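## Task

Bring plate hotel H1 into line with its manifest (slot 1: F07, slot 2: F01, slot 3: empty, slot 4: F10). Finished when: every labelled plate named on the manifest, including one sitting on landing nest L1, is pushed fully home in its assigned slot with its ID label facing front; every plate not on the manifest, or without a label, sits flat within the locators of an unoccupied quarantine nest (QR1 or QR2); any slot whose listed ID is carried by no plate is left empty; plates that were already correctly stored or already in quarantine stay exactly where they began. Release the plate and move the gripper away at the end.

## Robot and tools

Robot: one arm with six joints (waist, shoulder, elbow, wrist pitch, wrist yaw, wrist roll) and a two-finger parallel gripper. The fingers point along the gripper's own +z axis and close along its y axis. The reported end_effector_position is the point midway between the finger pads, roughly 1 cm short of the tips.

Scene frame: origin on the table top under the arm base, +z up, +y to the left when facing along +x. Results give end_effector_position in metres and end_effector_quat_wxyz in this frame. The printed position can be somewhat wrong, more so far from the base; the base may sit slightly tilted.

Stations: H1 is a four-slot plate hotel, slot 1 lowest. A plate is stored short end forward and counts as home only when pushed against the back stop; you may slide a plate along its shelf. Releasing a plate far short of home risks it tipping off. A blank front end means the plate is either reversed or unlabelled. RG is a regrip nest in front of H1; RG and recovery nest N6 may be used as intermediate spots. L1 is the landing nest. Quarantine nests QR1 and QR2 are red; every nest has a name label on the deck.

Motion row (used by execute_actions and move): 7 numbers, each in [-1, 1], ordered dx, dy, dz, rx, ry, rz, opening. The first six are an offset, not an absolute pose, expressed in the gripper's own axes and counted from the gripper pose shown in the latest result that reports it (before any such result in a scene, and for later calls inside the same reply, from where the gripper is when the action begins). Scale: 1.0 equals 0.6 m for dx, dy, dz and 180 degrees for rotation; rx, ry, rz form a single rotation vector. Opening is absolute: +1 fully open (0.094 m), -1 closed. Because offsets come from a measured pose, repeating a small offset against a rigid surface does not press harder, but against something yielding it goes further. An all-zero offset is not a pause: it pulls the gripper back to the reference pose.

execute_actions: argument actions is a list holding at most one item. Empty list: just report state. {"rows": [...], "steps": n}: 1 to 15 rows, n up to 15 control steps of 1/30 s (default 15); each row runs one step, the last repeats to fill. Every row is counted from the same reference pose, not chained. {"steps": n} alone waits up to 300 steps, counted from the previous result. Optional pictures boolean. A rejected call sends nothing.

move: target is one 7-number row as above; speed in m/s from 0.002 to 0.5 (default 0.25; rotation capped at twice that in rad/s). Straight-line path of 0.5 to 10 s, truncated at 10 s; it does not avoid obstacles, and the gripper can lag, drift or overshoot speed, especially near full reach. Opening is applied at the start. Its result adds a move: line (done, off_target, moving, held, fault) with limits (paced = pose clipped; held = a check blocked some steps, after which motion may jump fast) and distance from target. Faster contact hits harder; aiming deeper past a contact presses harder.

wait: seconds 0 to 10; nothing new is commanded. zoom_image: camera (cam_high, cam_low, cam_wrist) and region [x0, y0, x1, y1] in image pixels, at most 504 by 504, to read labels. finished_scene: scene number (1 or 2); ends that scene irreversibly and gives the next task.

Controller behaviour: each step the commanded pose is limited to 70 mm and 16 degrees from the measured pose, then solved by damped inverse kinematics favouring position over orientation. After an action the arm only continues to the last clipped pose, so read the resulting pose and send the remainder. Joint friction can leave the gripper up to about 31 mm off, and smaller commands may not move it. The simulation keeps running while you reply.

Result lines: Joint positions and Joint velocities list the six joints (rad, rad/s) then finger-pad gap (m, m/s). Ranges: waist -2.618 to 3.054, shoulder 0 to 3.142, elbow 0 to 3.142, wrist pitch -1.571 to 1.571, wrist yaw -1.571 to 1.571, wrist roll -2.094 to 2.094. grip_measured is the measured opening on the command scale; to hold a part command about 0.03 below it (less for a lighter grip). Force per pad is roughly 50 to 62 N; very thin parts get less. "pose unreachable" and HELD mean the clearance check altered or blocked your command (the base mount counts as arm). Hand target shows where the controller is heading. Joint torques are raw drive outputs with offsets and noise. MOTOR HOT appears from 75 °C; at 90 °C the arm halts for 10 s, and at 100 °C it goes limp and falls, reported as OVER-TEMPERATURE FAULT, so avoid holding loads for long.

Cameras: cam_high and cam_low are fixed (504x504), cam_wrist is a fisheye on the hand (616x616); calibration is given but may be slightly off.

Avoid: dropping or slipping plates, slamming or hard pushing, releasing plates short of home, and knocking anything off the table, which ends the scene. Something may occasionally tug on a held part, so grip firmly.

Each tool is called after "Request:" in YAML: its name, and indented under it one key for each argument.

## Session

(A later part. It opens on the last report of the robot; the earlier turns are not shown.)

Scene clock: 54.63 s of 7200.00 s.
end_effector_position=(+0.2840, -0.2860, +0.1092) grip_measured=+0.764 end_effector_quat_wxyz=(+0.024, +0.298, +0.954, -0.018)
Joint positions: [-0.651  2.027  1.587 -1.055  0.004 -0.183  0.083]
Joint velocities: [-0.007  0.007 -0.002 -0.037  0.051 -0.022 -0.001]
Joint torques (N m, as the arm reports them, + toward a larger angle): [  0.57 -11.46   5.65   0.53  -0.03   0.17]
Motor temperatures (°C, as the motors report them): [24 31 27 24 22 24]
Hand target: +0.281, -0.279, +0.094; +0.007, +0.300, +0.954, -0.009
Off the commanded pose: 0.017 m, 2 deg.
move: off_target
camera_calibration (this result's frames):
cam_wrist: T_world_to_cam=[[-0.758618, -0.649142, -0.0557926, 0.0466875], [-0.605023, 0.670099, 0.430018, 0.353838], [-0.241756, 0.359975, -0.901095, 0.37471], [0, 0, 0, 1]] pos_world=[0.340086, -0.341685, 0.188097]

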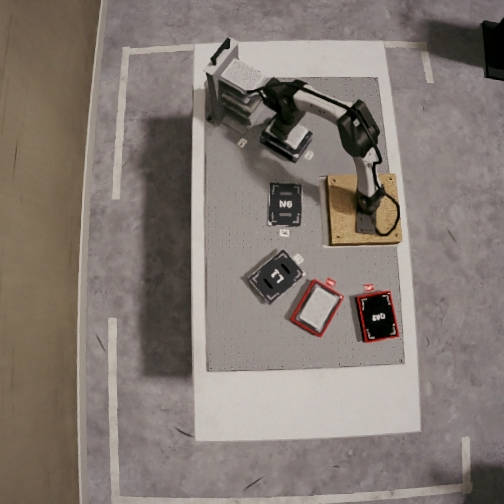

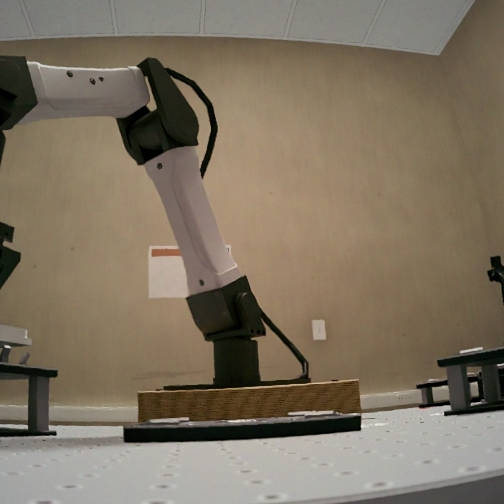

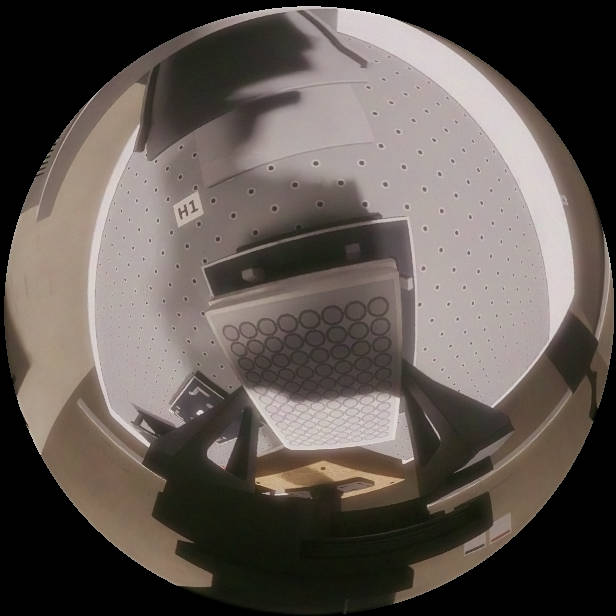

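Request:
move:
  target: [0.017,0.007,0.051,0,0.012,0,0.73]
  speed: 0.02

Request:
zoom_image:
  camera: "cam_wrist"
  region: [170, 170, 470, 470]

Request:
zoom_image:
  camera: "cam_low"
  region: [0, 310, 80, 390]

Scene clock: 57.80 s of 7200.00 s.
end_effector_position=(+0.2830, -0.2859, +0.0973) grip_measured=+0.764 end_effector_quat_wxyz=(+0.027, +0.298, +0.954, -0.021)
Joint positions: [-0.651  2.027  1.538 -0.997  0.007 -0.183  0.083]
Joint velocities: [-0.017  0.002 -0.017  0.022 -0.007 -0.051  0.001]
Joint torques (N m, as the arm reports them, + toward a larger angle): [  0.82 -10.96   5.21   0.58  -0.01   0.17]
Motor temperatures (°C, as the motors report them): [24 32 26 24 22 24]
Hand target: +0.279, -0.277, +0.079; +0.005, +0.298, +0.955, -0.012
Off the commanded pose: 0.021 m, 3 deg.
move: off_target
camera_calibration (this result's frames):
cam_wrist: T_world_to_cam=[[-0.758719, -0.64922, -0.0534668, 0.0451574], [-0.606512, 0.674086, 0.421606, 0.360704], [-0.237674, 0.352308, -0.905202, 0.360774], [0, 0, 0, 1]] pos_world=[0.33878, -0.340932, 0.176913]

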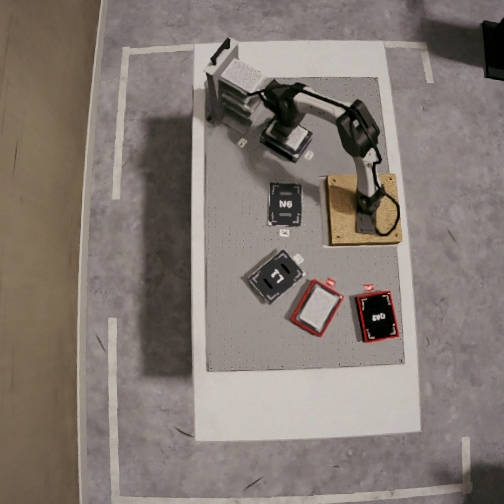

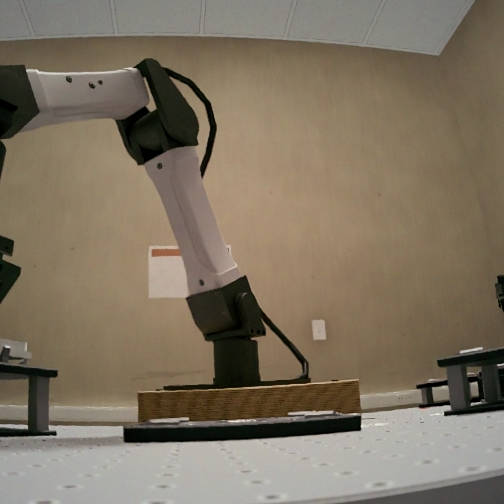

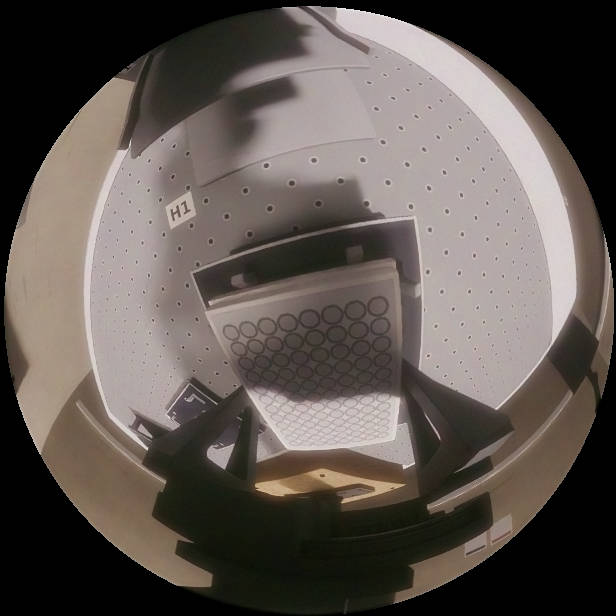

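Region (170, 170, 470, 470) of cam_wrist's 616x616 image, scaled by 1.680, with more detail than that image has.

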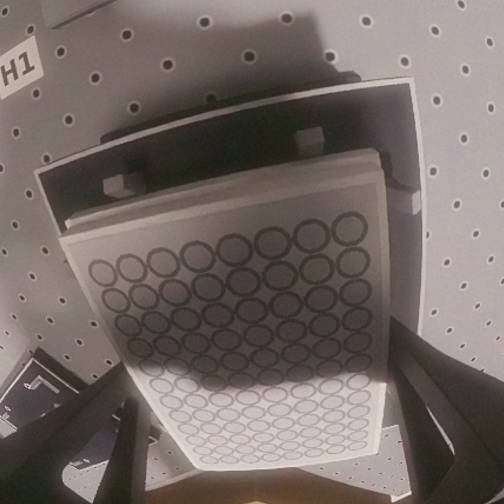

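Region (0, 310, 80, 390) of cam_low's 504x504 image, scaled by 6.300, with more detail than that image has.

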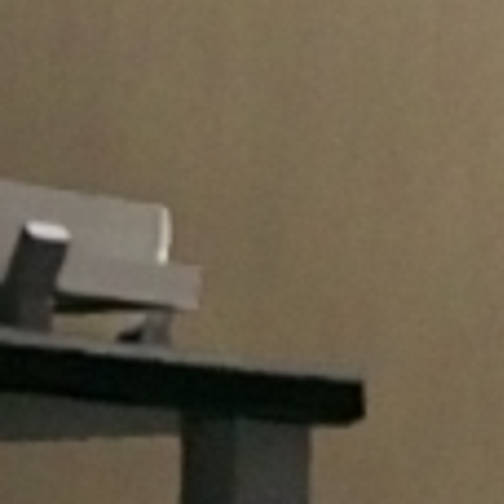

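A little further down.

Request:
move:
  target: [0.012,0.004,0.045,0,0.014,0,0.73]
  speed: 0.02

Request:
zoom_image:
  camera: "cam_low"
  region: [0, 310, 80, 390]

Scene clock: 60.37 s of 7200.00 s.
end_effector_position=(+0.2837, -0.2870, +0.0962) grip_measured=+0.764 end_effector_quat_wxyz=(+0.028, +0.298, +0.954, -0.022)
Joint positions: [-0.651  2.03   1.538 -0.991  0.008 -0.183  0.083]
Joint velocities: [-0.007  0.012 -0.007  0.007  0.022 -0.022 -0.001]
Joint torques (N m, as the arm reports them, + toward a larger angle): [ 0.54 -9.97  4.36  0.81  0.01  0.14]
Motor temperatures (°C, as the motors report them): [24 32 26 24 22 24]
Hand target: +0.279, -0.280, +0.071; +0.006, +0.298, +0.954, -0.014
Off the commanded pose: 0.027 m, 3 deg.
move: off_target
camera_calibration (this result's frames):
cam_wrist: T_world_to_cam=[[-0.758734, -0.649309, -0.0521501, 0.0447724], [-0.60679, 0.675387, 0.419116, 0.362913], [-0.236914, 0.349642, -0.906434, 0.359459], [0, 0, 0, 1]] pos_world=[0.339344, -0.341718, 0.176058]

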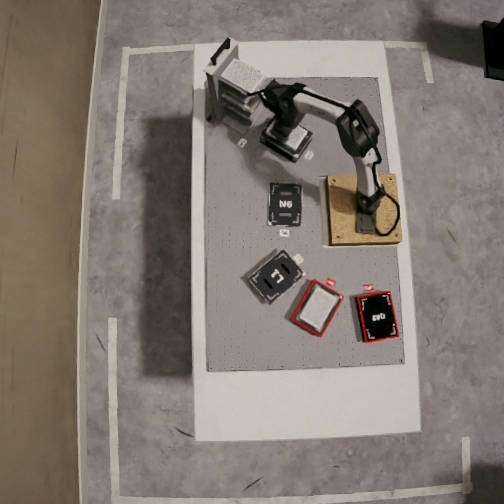

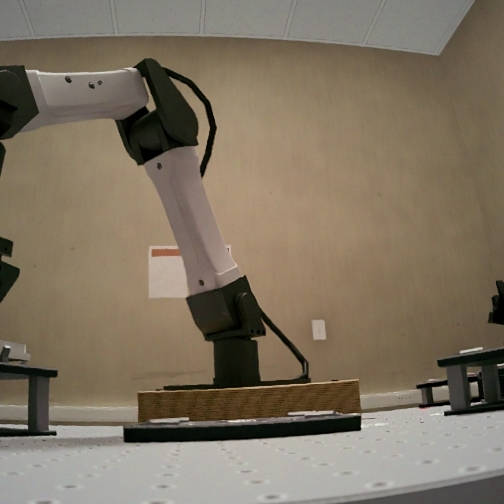

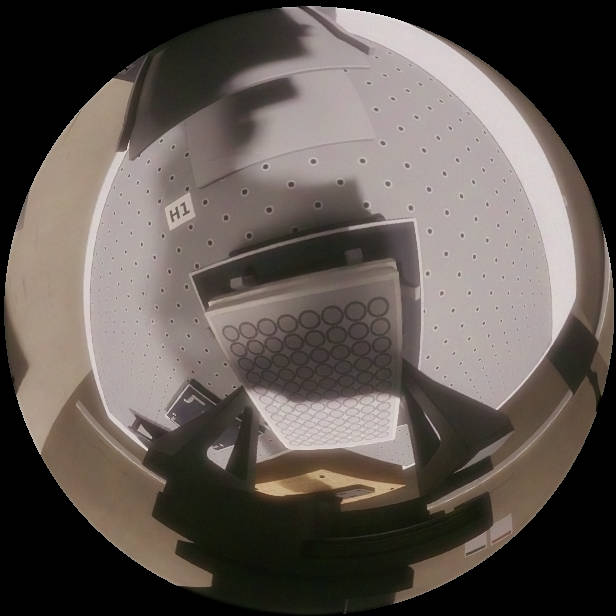

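Region (0, 310, 80, 390) of cam_low's 504x504 image, scaled by 6.300, with more detail than that image has.

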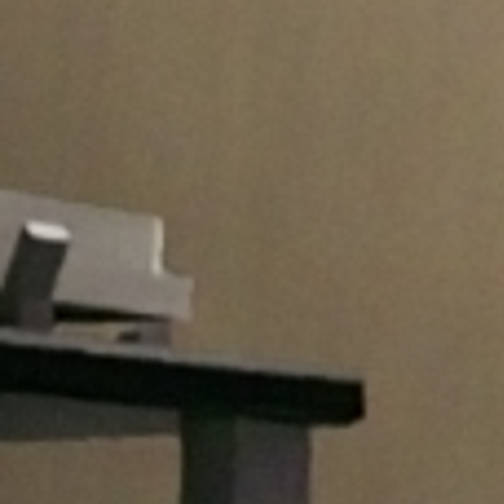

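Request:
execute_actions:
  actions:
    - {"rows":[[0,0,0,0,0,0,1]],"steps":10}
  pictures: false

Request:
move:
  target: [0.02,0,-0.11,0,0,0,1]
  speed: 0.1

Request:
move:
  target: [0.12,0,0,0,-0.375,0,1]
  speed: 0.25

Scene clock: 61.87 s of 7200.00 s.
end_effector_position=(+0.2836, -0.2869, +0.0962) grip_measured=+1.000 end_effector_quat_wxyz=(+0.028, +0.298, +0.954, -0.022)
Joint positions: [-0.651  2.03   1.538 -0.991  0.008 -0.183  0.094]
Joint velocities: [-0.007 -0.012 -0.007 -0.037  0.051 -0.022  0.   ]
Joint torques (N m, as the arm reports them, + toward a larger angle): [ -0.04 -13.42   7.73   0.45  -0.05   0.07]
Motor temperatures (°C, as the motors report them): [24 32 26 24 22 24]
Hand target: +0.284, -0.287, +0.096; +0.028, +0.298, +0.954, -0.022
Off the commanded pose: 0.000 m, 0 deg.
Steps of this call (steps 1 to 35: nothing new was sent; steps 36 to 45: all 10 steps of this action). Readings (end_effector_position):
36: (+0.2836, -0.2869, +0.0962)
37: (+0.2836, -0.2869, +0.0962)
39: (+0.2836, -0.2869, +0.0962)
43: (+0.2836, -0.2869, +0.0962)
45: the state above

Scene clock: 63.33 s of 7200.00 s.
end_effector_position=(+0.2719, -0.2746, +0.1515) grip_measured=+1.000 end_effector_quat_wxyz=(+0.021, +0.298, +0.954, -0.019)
Joint positions: [-0.651  1.94   1.632 -1.19   0.008 -0.183  0.094]
Joint velocities: [-0.002 -0.007 -0.002 -0.037  0.022 -0.007  0.   ]
Joint torques (N m, as the arm reports them, + toward a larger angle): [ -0.62 -13.57   9.71   0.24  -0.04  -0.01]
Motor temperatures (°C, as the motors report them): [24 32 27 24 22 24]
Hand target: +0.271, -0.277, +0.161; +0.028, +0.298, +0.954, -0.023
Off the commanded pose: 0.010 m, 1 deg.
move: done
camera_calibration (this result's frames):
cam_wrist: T_world_to_cam=[[-0.759347, -0.648684, -0.0510059, 0.0468706], [-0.602146, 0.670832, 0.432903, 0.31969], [-0.246601, 0.359436, -0.899997, 0.406799], [0, 0, 0, 1]] pos_world=[0.328408, -0.330273, 0.230114]

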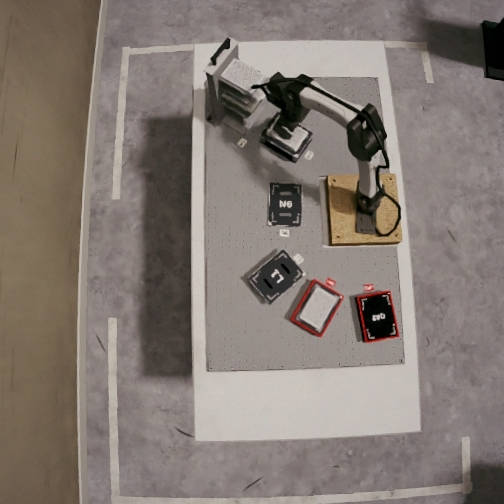

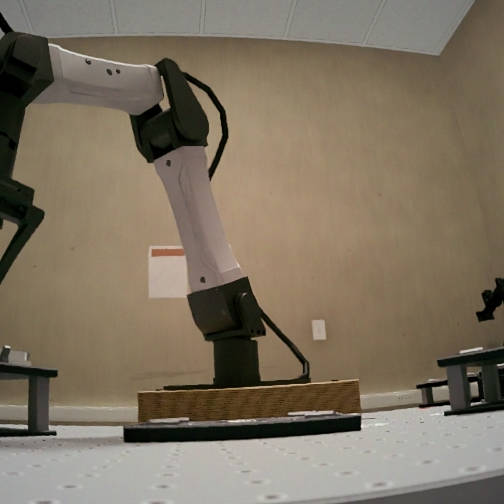

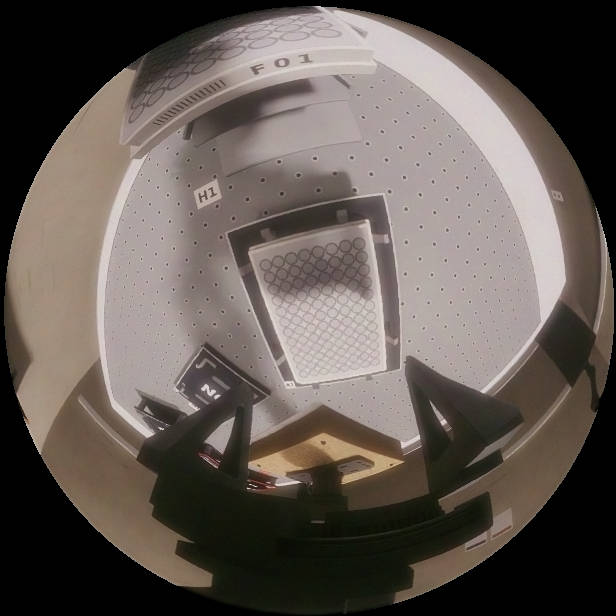

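Scene clock: 66.50 s of 7200.00 s.
end_effector_position=(+0.2162, -0.2385, +0.1708) grip_measured=+1.000 end_effector_quat_wxyz=(+0.558, +0.230, +0.770, -0.206)
Joint positions: [-0.898  1.091  0.145  0.647 -0.376 -0.173  0.094]
Joint velocities: [-0.002 -0.012  0.032  0.022 -0.037 -0.022  0.   ]
Joint torques (N m, as the arm reports them, + toward a larger angle): [-0.68 -0.58  5.18  2.18 -0.2   0.19]
Motor temperatures (°C, as the motors report them): [24 32 26 25 22 24]
Hand target: +0.211, -0.231, +0.151; +0.545, +0.244, +0.780, -0.186
Off the commanded pose: 0.024 m, 4 deg.
move: off_target
camera_calibration (this result's frames):
cam_wrist: T_world_to_cam=[[-0.587104, -0.783021, -0.205395, -0.013879], [-0.483849, 0.542849, -0.686444, 0.388667], [0.648999, -0.303633, -0.697572, 0.011076], [0, 0, 0, 1]] pos_world=[0.172719, -0.218492, 0.271674]

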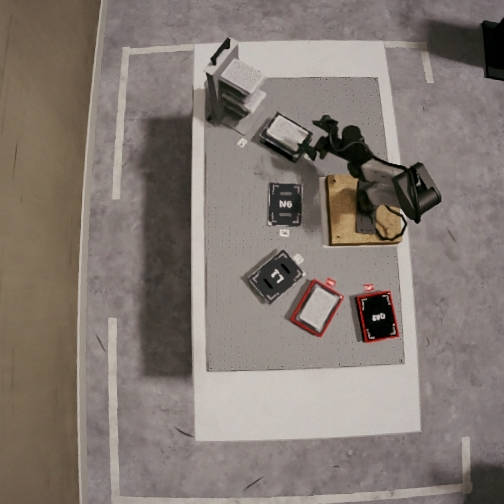

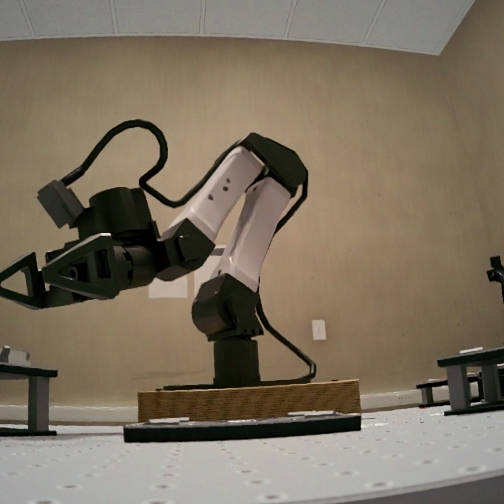

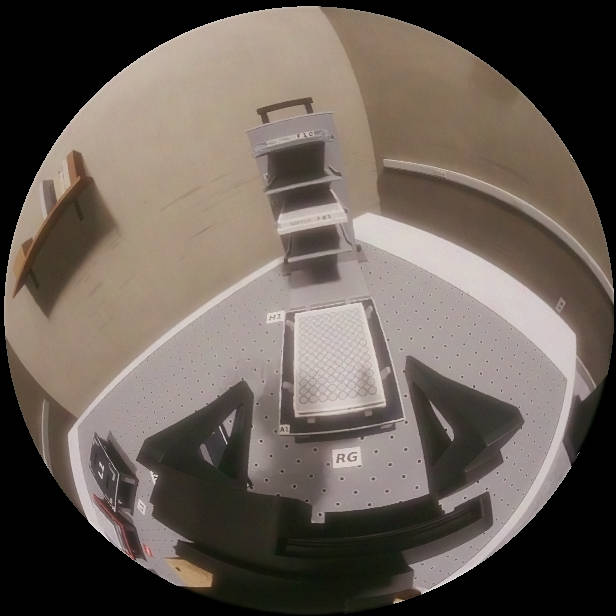

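Request:
move:
  target: [0.105,0.003,0.061,-0.0134,0.0274,0.0157,1]
  speed: 0.05

Request:
zoom_image:
  camera: "cam_wrist"
  region: [200, 230, 460, 470]

Request:
zoom_image:
  camera: "cam_low"
  region: [0, 270, 140, 400]

Scene clock: 71.27 s of 7200.00 s.
end_effector_position=(+0.2265, -0.2547, +0.1080) grip_measured=+1.000 end_effector_quat_wxyz=(+0.537, +0.243, +0.787, -0.183)
Joint positions: [-0.898  1.632  0.145  1.113 -0.384 -0.171  0.094]
Joint velocities: [-0.007  0.002  0.002  0.022  0.022  0.066  0.   ]
Joint torques (N m, as the arm reports them, + toward a larger angle): [ 0.65 -3.46  4.5   2.15 -0.22  0.19]
Motor temperatures (°C, as the motors report them): [24 32 26 26 22 24]
Hand target: +0.228, -0.249, +0.100; +0.534, +0.245, +0.792, -0.166
Off the commanded pose: 0.009 m, 2 deg.
move: done
camera_calibration (this result's frames):
cam_wrist: T_world_to_cam=[[-0.590363, -0.771422, -0.237445, -0.0262538], [-0.509876, 0.584486, -0.631192, 0.369811], [0.625698, -0.251565, -0.738388, -0.0213776], [0, 0, 0, 1]] pos_world=[0.186435, -0.24178, 0.211403]

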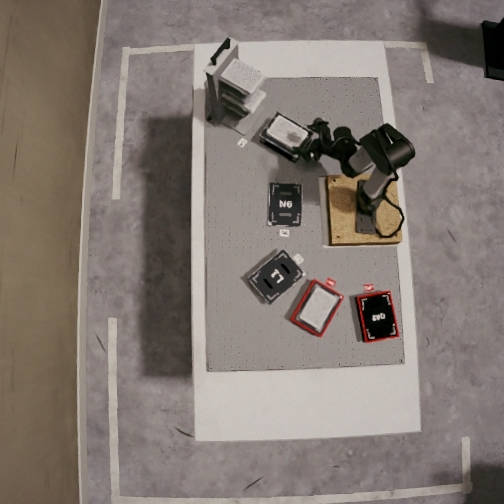

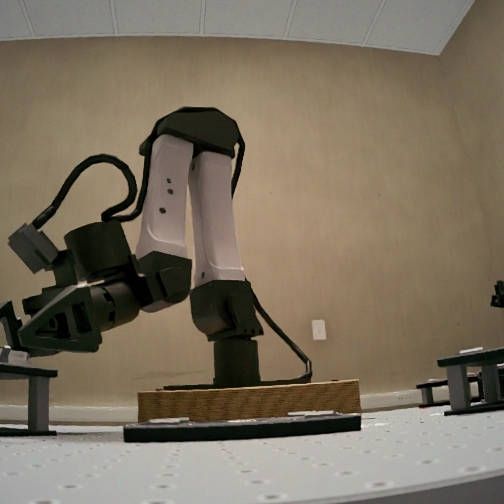

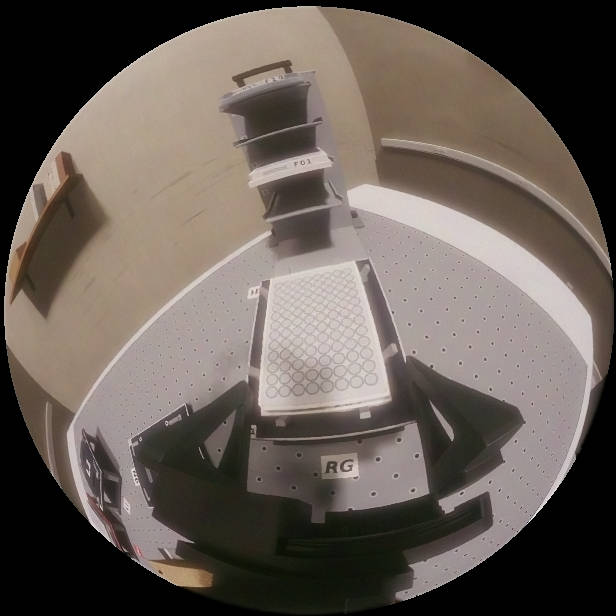

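Region (200, 230, 460, 470) of cam_wrist's 616x616 image, scaled by 1.938, with more detail than that image has; it fills the top 465 rows of this view, and the rest is white.

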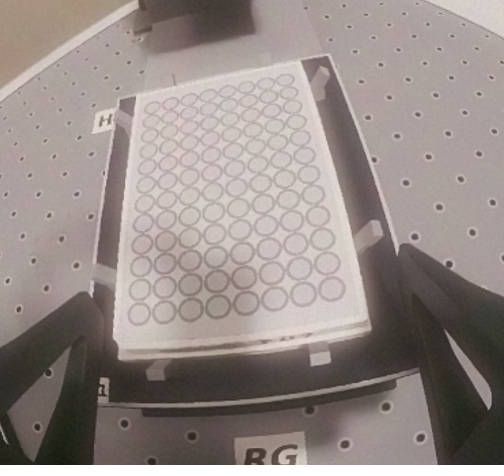

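Region (0, 270, 140, 400) of cam_low's 504x504 image, scaled by 3.600, with more detail than that image has; it fills the top 468 rows of this view, and the rest is white.

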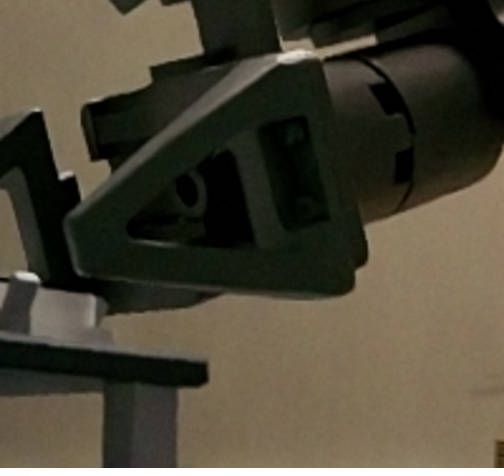

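Request:
move:
  target: [0.031,0.017,0.02,-0.008,0.004,0.008,1]
  speed: 0.02

Request:
zoom_image:
  camera: "cam_wrist"
  region: [200, 230, 460, 470]

Request:
zoom_image:
  camera: "cam_low"
  region: [0, 270, 140, 400]

Scene clock: 74.07 s of 7200.00 s.
end_effector_position=(+0.2352, -0.2502, +0.0924) grip_measured=+1.000 end_effector_quat_wxyz=(+0.542, +0.240, +0.787, -0.169)
Joint positions: [-0.867  1.793  0.145  1.277 -0.382 -0.148  0.094]
Joint velocities: [-0.012 -0.022 -0.022  0.051  0.007  0.051  0.   ]
Joint torques (N m, as the arm reports them, + toward a larger angle): [ 0.63 -4.12  3.89  2.16 -0.02  0.18]
Motor temperatures (°C, as the motors report them): [24 31 26 27 22 24]
Hand target: +0.236, -0.249, +0.086; +0.538, +0.247, +0.789, -0.164
Off the commanded pose: 0.006 m, 1 deg.
move: done
camera_calibration (this result's frames):
cam_wrist: T_world_to_cam=[[-0.571095, -0.779606, -0.257031, -0.0261252], [-0.51398, 0.58374, -0.628548, 0.362326], [0.640059, -0.226852, -0.734073, -0.0348214], [0, 0, 0, 1]] pos_world=[0.193596, -0.239771, 0.195462]

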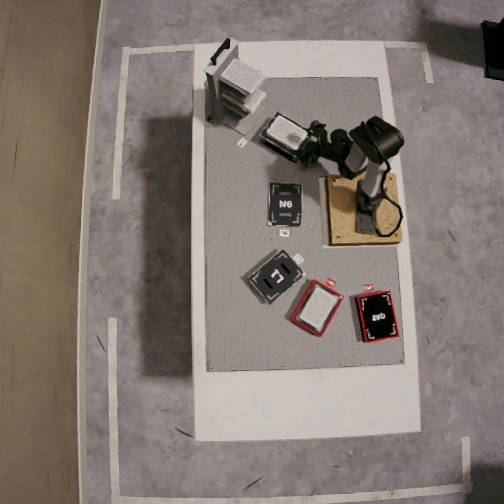

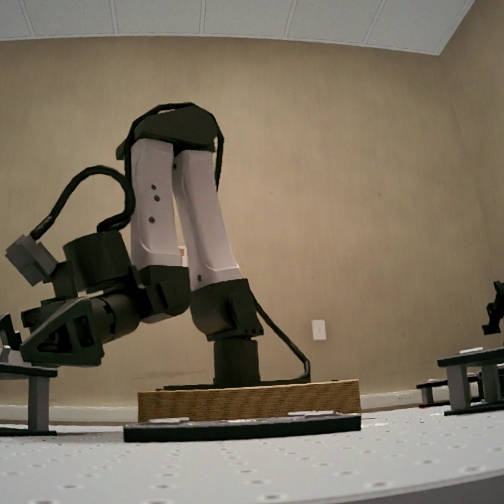

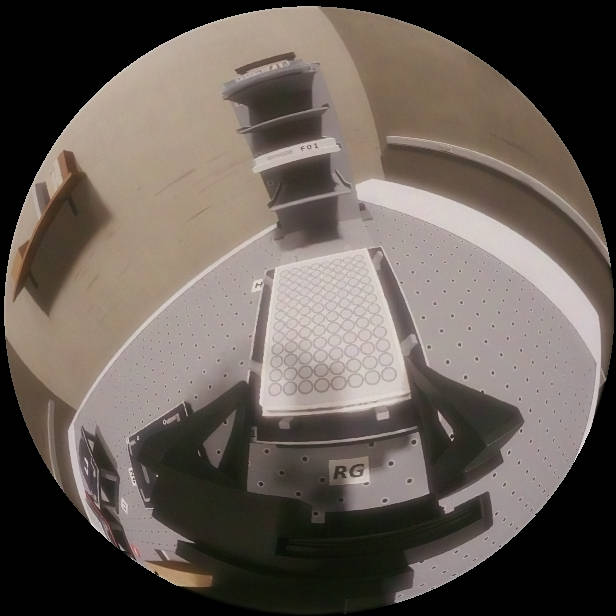

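Region (200, 230, 460, 470) of cam_wrist's 616x616 image, scaled by 1.938, with more detail than that image has; it fills the top 465 rows of this view, and the rest is white.

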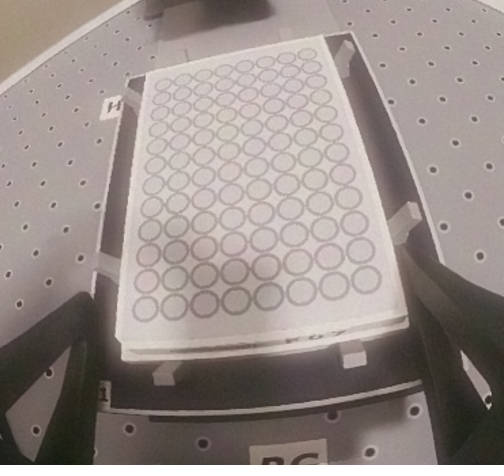

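Region (0, 270, 140, 400) of cam_low's 504x504 image, scaled by 3.600, with more detail than that image has; it fills the top 468 rows of this view, and the rest is white.

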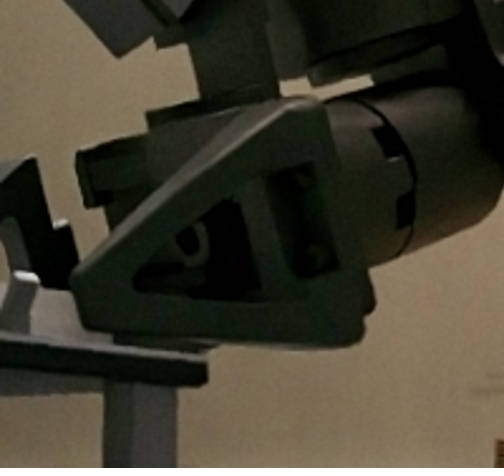

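Request:
move:
  target: [0.016,-0.014,0.008,0,0,0,1]
  speed: 0.015

Request:
execute_actions:
  actions:
    - {"rows":[[0,0,0,0,0,0,0.85],[0,0,0,0,0,0,0.82],[0,0,0,0,0,0,0.8],[0,0,0,0,0,0,0.78],[0,0,0,0,0,0,0.76],[0,0,0,0,0,0,0.73]],"steps":15}

Request:
zoom_image:
  camera: "cam_low"
  region: [0, 270, 140, 400]

Scene clock: 77.37 s of 7200.00 s.
end_effector_position=(+0.2314, -0.2556, +0.0903) grip_measured=+1.000 end_effector_quat_wxyz=(+0.550, +0.237, +0.781, -0.177)
Joint positions: [-0.896  1.866  0.145  1.37  -0.404 -0.157  0.094]
Joint velocities: [-0.002  0.022 -0.002  0.022 -0.051  0.007  0.   ]
Joint torques (N m, as the arm reports them, + toward a larger angle): [-0.78 -4.09  4.62  1.98 -0.2  -0.02]
Motor temperatures (°C, as the motors report them): [24 31 26 27 22 24]
Hand target: +0.231, -0.257, +0.082; +0.542, +0.240, +0.787, -0.169
Off the commanded pose: 0.009 m, 1 deg.
move: done
camera_calibration (this result's frames):
cam_wrist: T_world_to_cam=[[-0.571499, -0.782345, -0.24764, -0.0344969], [-0.503129, 0.572464, -0.647415, 0.358554], [0.648267, -0.245402, -0.720783, -0.0429366], [0, 0, 0, 1]] pos_world=[0.188518, -0.242784, 0.192642]

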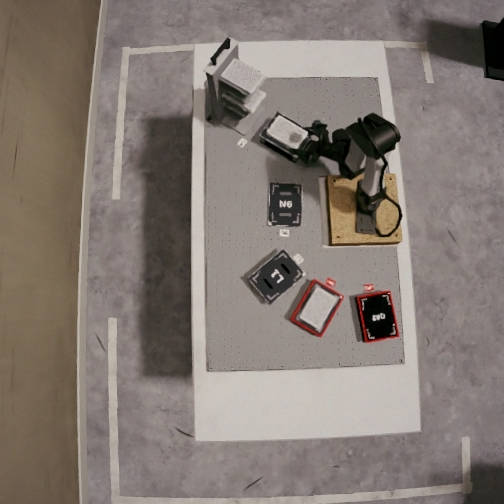

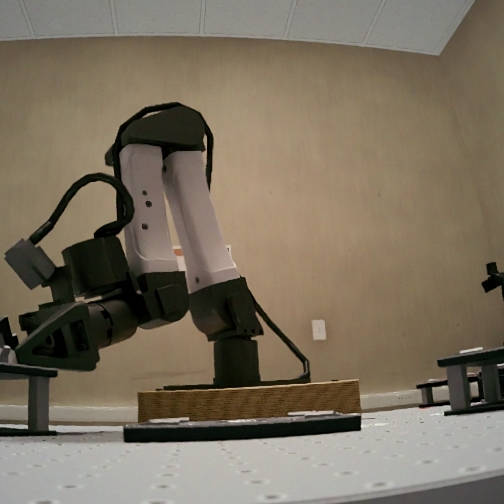

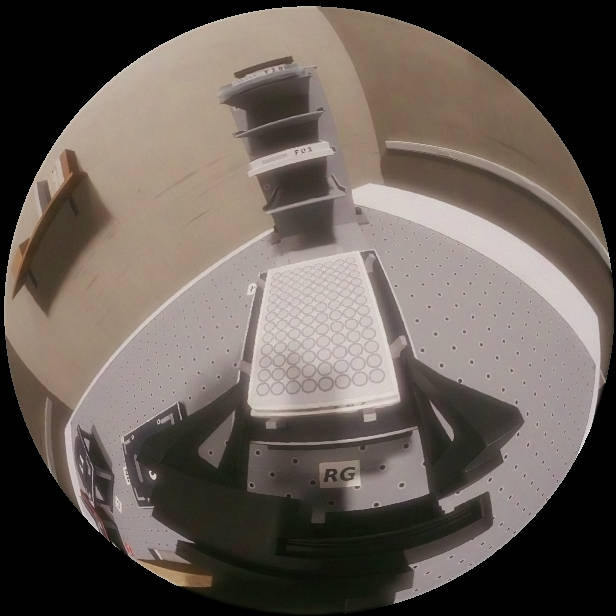

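Scene clock: 77.87 s of 7200.00 s.
end_effector_position=(+0.2327, -0.2542, +0.0907) grip_measured=+0.764 end_effector_quat_wxyz=(+0.551, +0.234, +0.782, -0.174)
Joint positions: [-0.894  1.866  0.145  1.371 -0.412 -0.157  0.083]
Joint velocities: [-0.007 -0.002 -0.002  0.007 -0.081 -0.007 -0.001]
Joint torques (N m, as the arm reports them, + toward a larger angle): [-0.16 -6.68  3.32  2.1  -0.05  0.05]
Motor temperatures (°C, as the motors report them): [24 31 26 27 22 24]
Hand target: +0.231, -0.256, +0.090; +0.550, +0.237, +0.781, -0.177
Off the commanded pose: 0.002 m, 1 deg.
Steps of this call (steps 1 to 15: all 15 steps of this action). Readings (end_effector_position):
1: (+0.2314, -0.2557, +0.0905)
2: (+0.2322, -0.2548, +0.0906)
4: (+0.2327, -0.2542, +0.0907)
8: (+0.2327, -0.2542, +0.0907)
15: the state above
camera_calibration (this result's frames):
cam_wrist: T_world_to_cam=[[-0.563412, -0.787419, -0.250074, -0.0354992], [-0.50657, 0.568365, -0.648342, 0.358449], [0.652651, -0.238604, -0.719107, -0.0426074], [0, 0, 0, 1]] pos_world=[0.189387, -0.241849, 0.192881]

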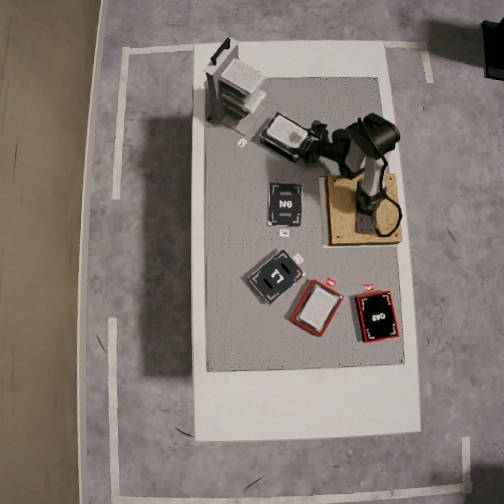

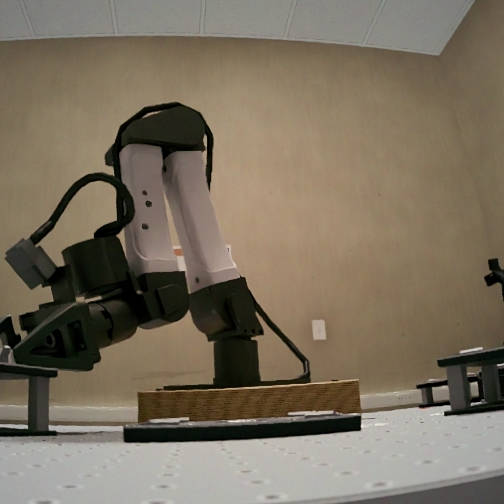

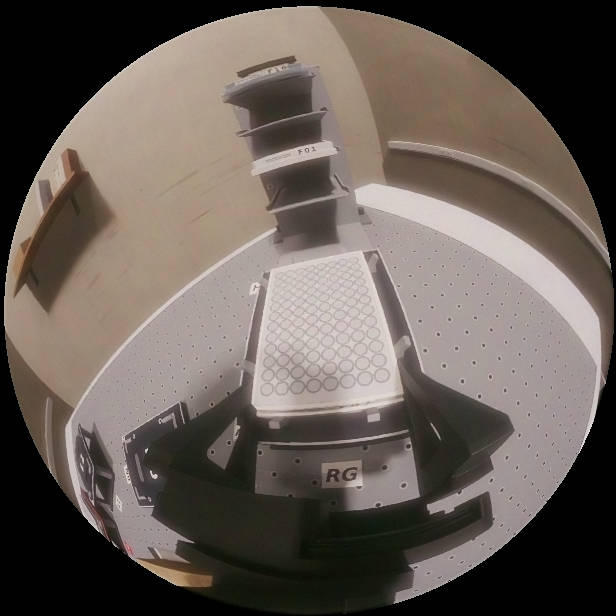

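Region (0, 270, 140, 400) of cam_low's 504x504 image, scaled by 3.600, with more detail than that image has; it fills the top 468 rows of this view, and the rest is white.

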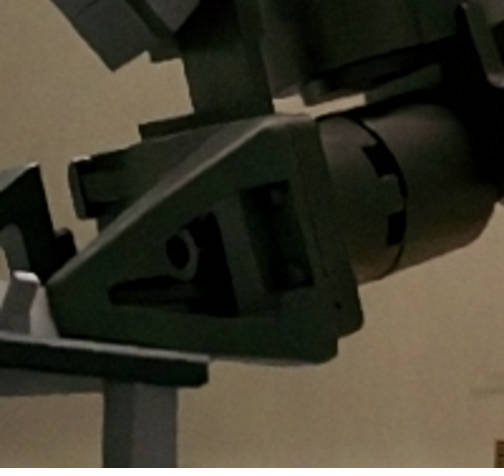

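Request:
move:
  target: [-0.075,0,-0.0265,0,0,0,0.73]
  speed: 0.04

Scene clock: 82.23 s of 7200.00 s.
end_effector_position=(+0.2291, -0.2475, +0.1249) grip_measured=+0.764 end_effector_quat_wxyz=(+0.541, +0.241, +0.789, -0.164)
Joint positions: [-0.894  1.455  0.162  0.909 -0.412 -0.157  0.083]
Joint velocities: [ 0.002  0.002  0.007 -0.051  0.037 -0.022 -0.   ]
Joint torques (N m, as the arm reports them, + toward a larger angle): [-0.23 -6.87  8.22  1.99 -0.15  0.04]
Motor temperatures (°C, as the motors report them): [24 31 26 28 22 24]
Hand target: +0.233, -0.254, +0.138; +0.552, +0.234, +0.781, -0.174
Off the commanded pose: 0.015 m, 2 deg.
move: off_target
camera_calibration (this result's frames):
cam_wrist: T_world_to_cam=[[-0.568313, -0.779488, -0.263473, -0.0189488], [-0.517812, 0.587669, -0.621704, 0.379019], [0.639446, -0.216893, -0.737609, -0.0033486], [0, 0, 0, 1]] pos_world=[0.187633, -0.238234, 0.228175]

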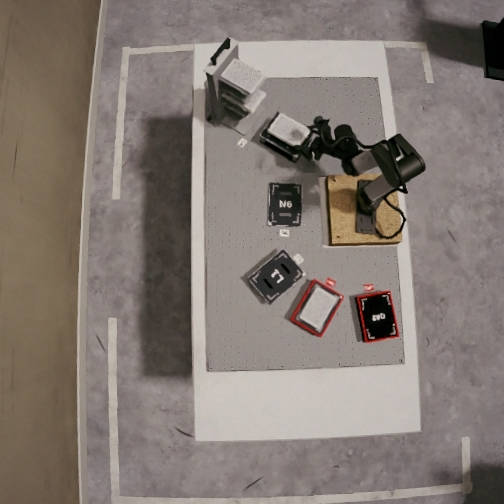

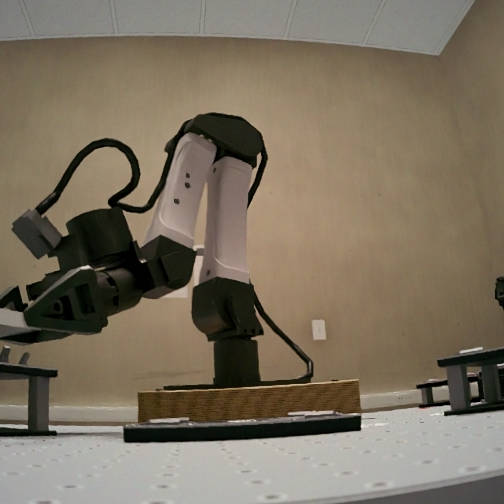

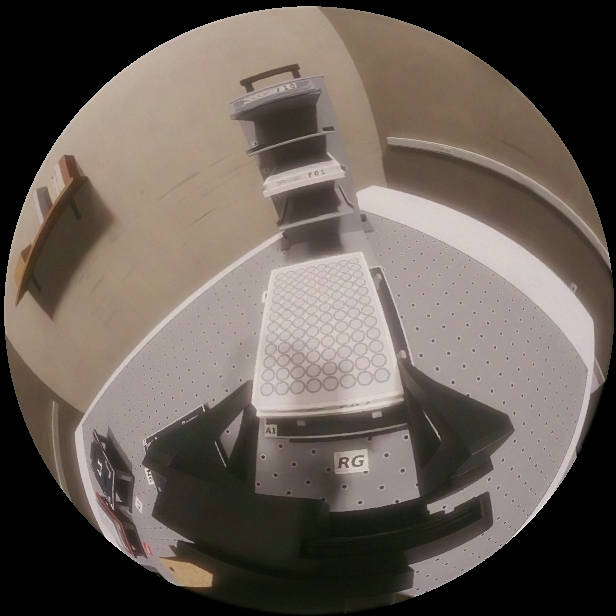

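Request:
move:
  target: [-0.068,-0.007,0.138,0.002,-0.01,-0.005,0.73]
  speed: 0.06

Request:
zoom_image:
  camera: "cam_wrist"
  region: [200, 120, 440, 340]

Scene clock: 85.83 s of 7200.00 s.
end_effector_position=(+0.2978, -0.2958, +0.1321) grip_measured=+0.764 end_effector_quat_wxyz=(+0.550, +0.231, +0.784, -0.172)
Joint positions: [-0.766  1.727  0.456  0.931 -0.298 -0.119  0.083]
Joint velocities: [ 0.002 -0.012 -0.007  0.007  0.066  0.022  0.   ]
Joint torques (N m, as the arm reports them, + toward a larger angle): [ 0.64 -6.2   8.4   2.22 -0.01  0.17]
Motor temperatures (°C, as the motors report them): [24 31 26 28 22 24]
Hand target: +0.303, -0.301, +0.133; +0.552, +0.235, +0.781, -0.174
Off the commanded pose: 0.008 m, 1 deg.
move: done
camera_calibration (this result's frames):
cam_wrist: T_world_to_cam=[[-0.558636, -0.791692, -0.247287, -0.0243062], [-0.514905, 0.564768, -0.644911, 0.442941], [0.65023, -0.232941, -0.723145, -0.06237], [0, 0, 0, 1]] pos_world=[0.255049, -0.28393, 0.234544]

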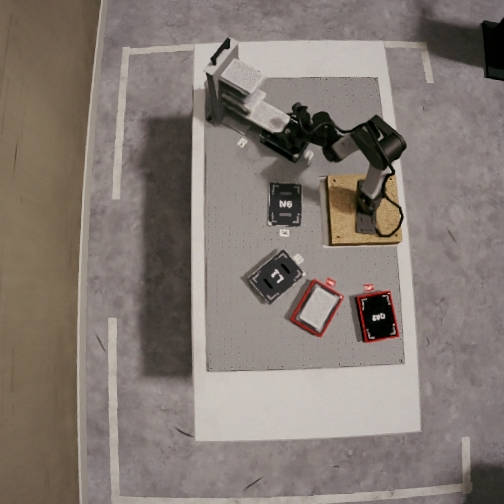

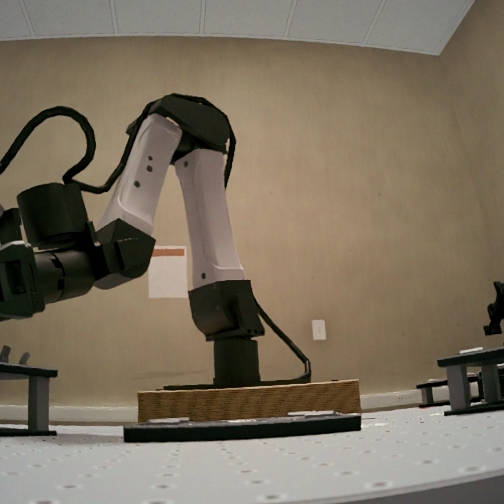

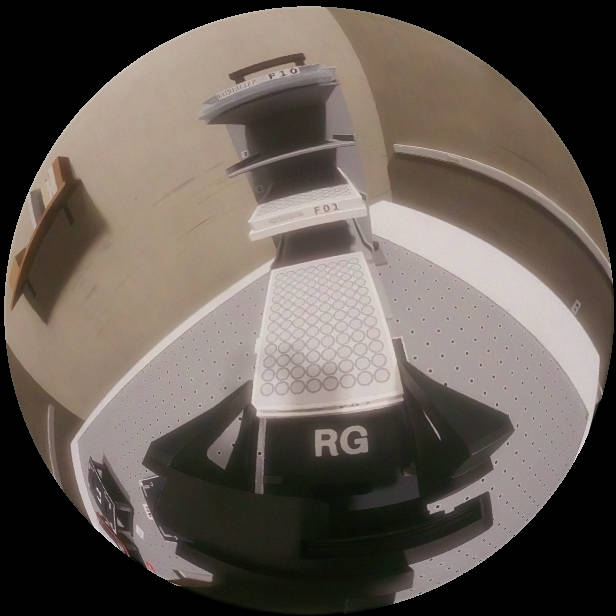

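Region (200, 120, 440, 340) of cam_wrist's 616x616 image, scaled by 2.100, with more detail than that image has; it fills the top 462 rows of this view, and the rest is white.

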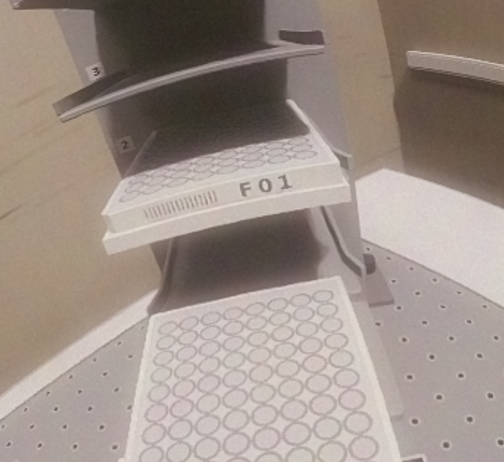

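Request:
move:
  target: [-0.034,-0.01,0.135,0.005,-0.002,0,0.73]
  speed: 0.04

Request:
zoom_image:
  camera: "cam_wrist"
  region: [180, 150, 460, 430]

Scene clock: 90.07 s of 7200.00 s.
end_effector_position=(+0.3108, -0.3043, +0.0977) grip_measured=+0.755 end_effector_quat_wxyz=(+0.486, +0.244, +0.826, -0.151)
Joint positions: [-0.737  1.807  0.582  0.723 -0.254 -0.148  0.082]
Joint velocities: [ 0.012  0.007 -0.002 -0.037 -0.051 -0.037  0.002]
Joint torques (N m, as the arm reports them, + toward a larger angle): [ 3.11 -0.41 17.73  3.39  0.1   0.7 ]
Motor temperatures (°C, as the motors report them): [24 30 27 29 22 24]
Hand target: +0.353, -0.334, +0.129; +0.548, +0.235, +0.784, -0.173
Off the commanded pose: 0.073 m, 10 deg.
move: off_target
camera_calibration (this result's frames):
cam_wrist: T_world_to_cam=[[-0.590735, -0.769267, -0.243435, -0.0157961], [-0.59132, 0.618026, -0.518058, 0.459789], [0.548974, -0.162087, -0.819972, -0.0351078], [0, 0, 0, 1]] pos_world=[0.281825, -0.302004, 0.205565]

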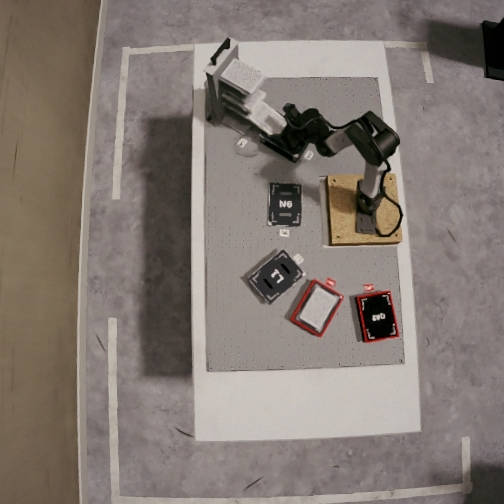

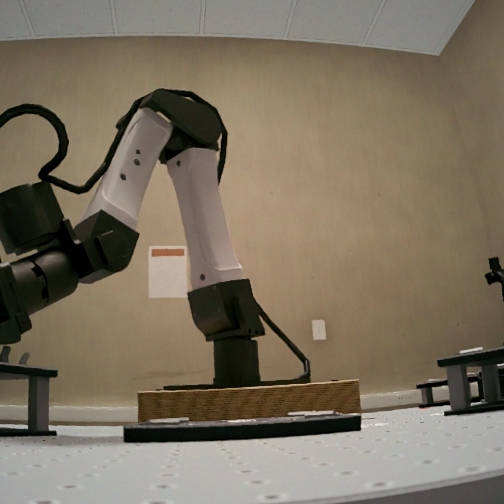

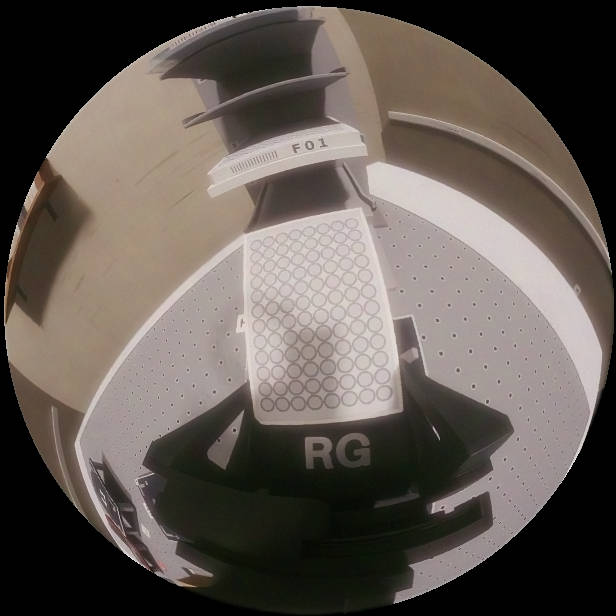

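Region (180, 150, 460, 430) of cam_wrist's 616x616 image, scaled by 1.800, with more detail than that image has.

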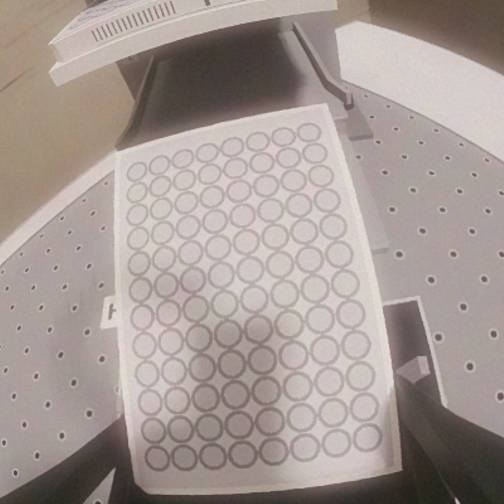

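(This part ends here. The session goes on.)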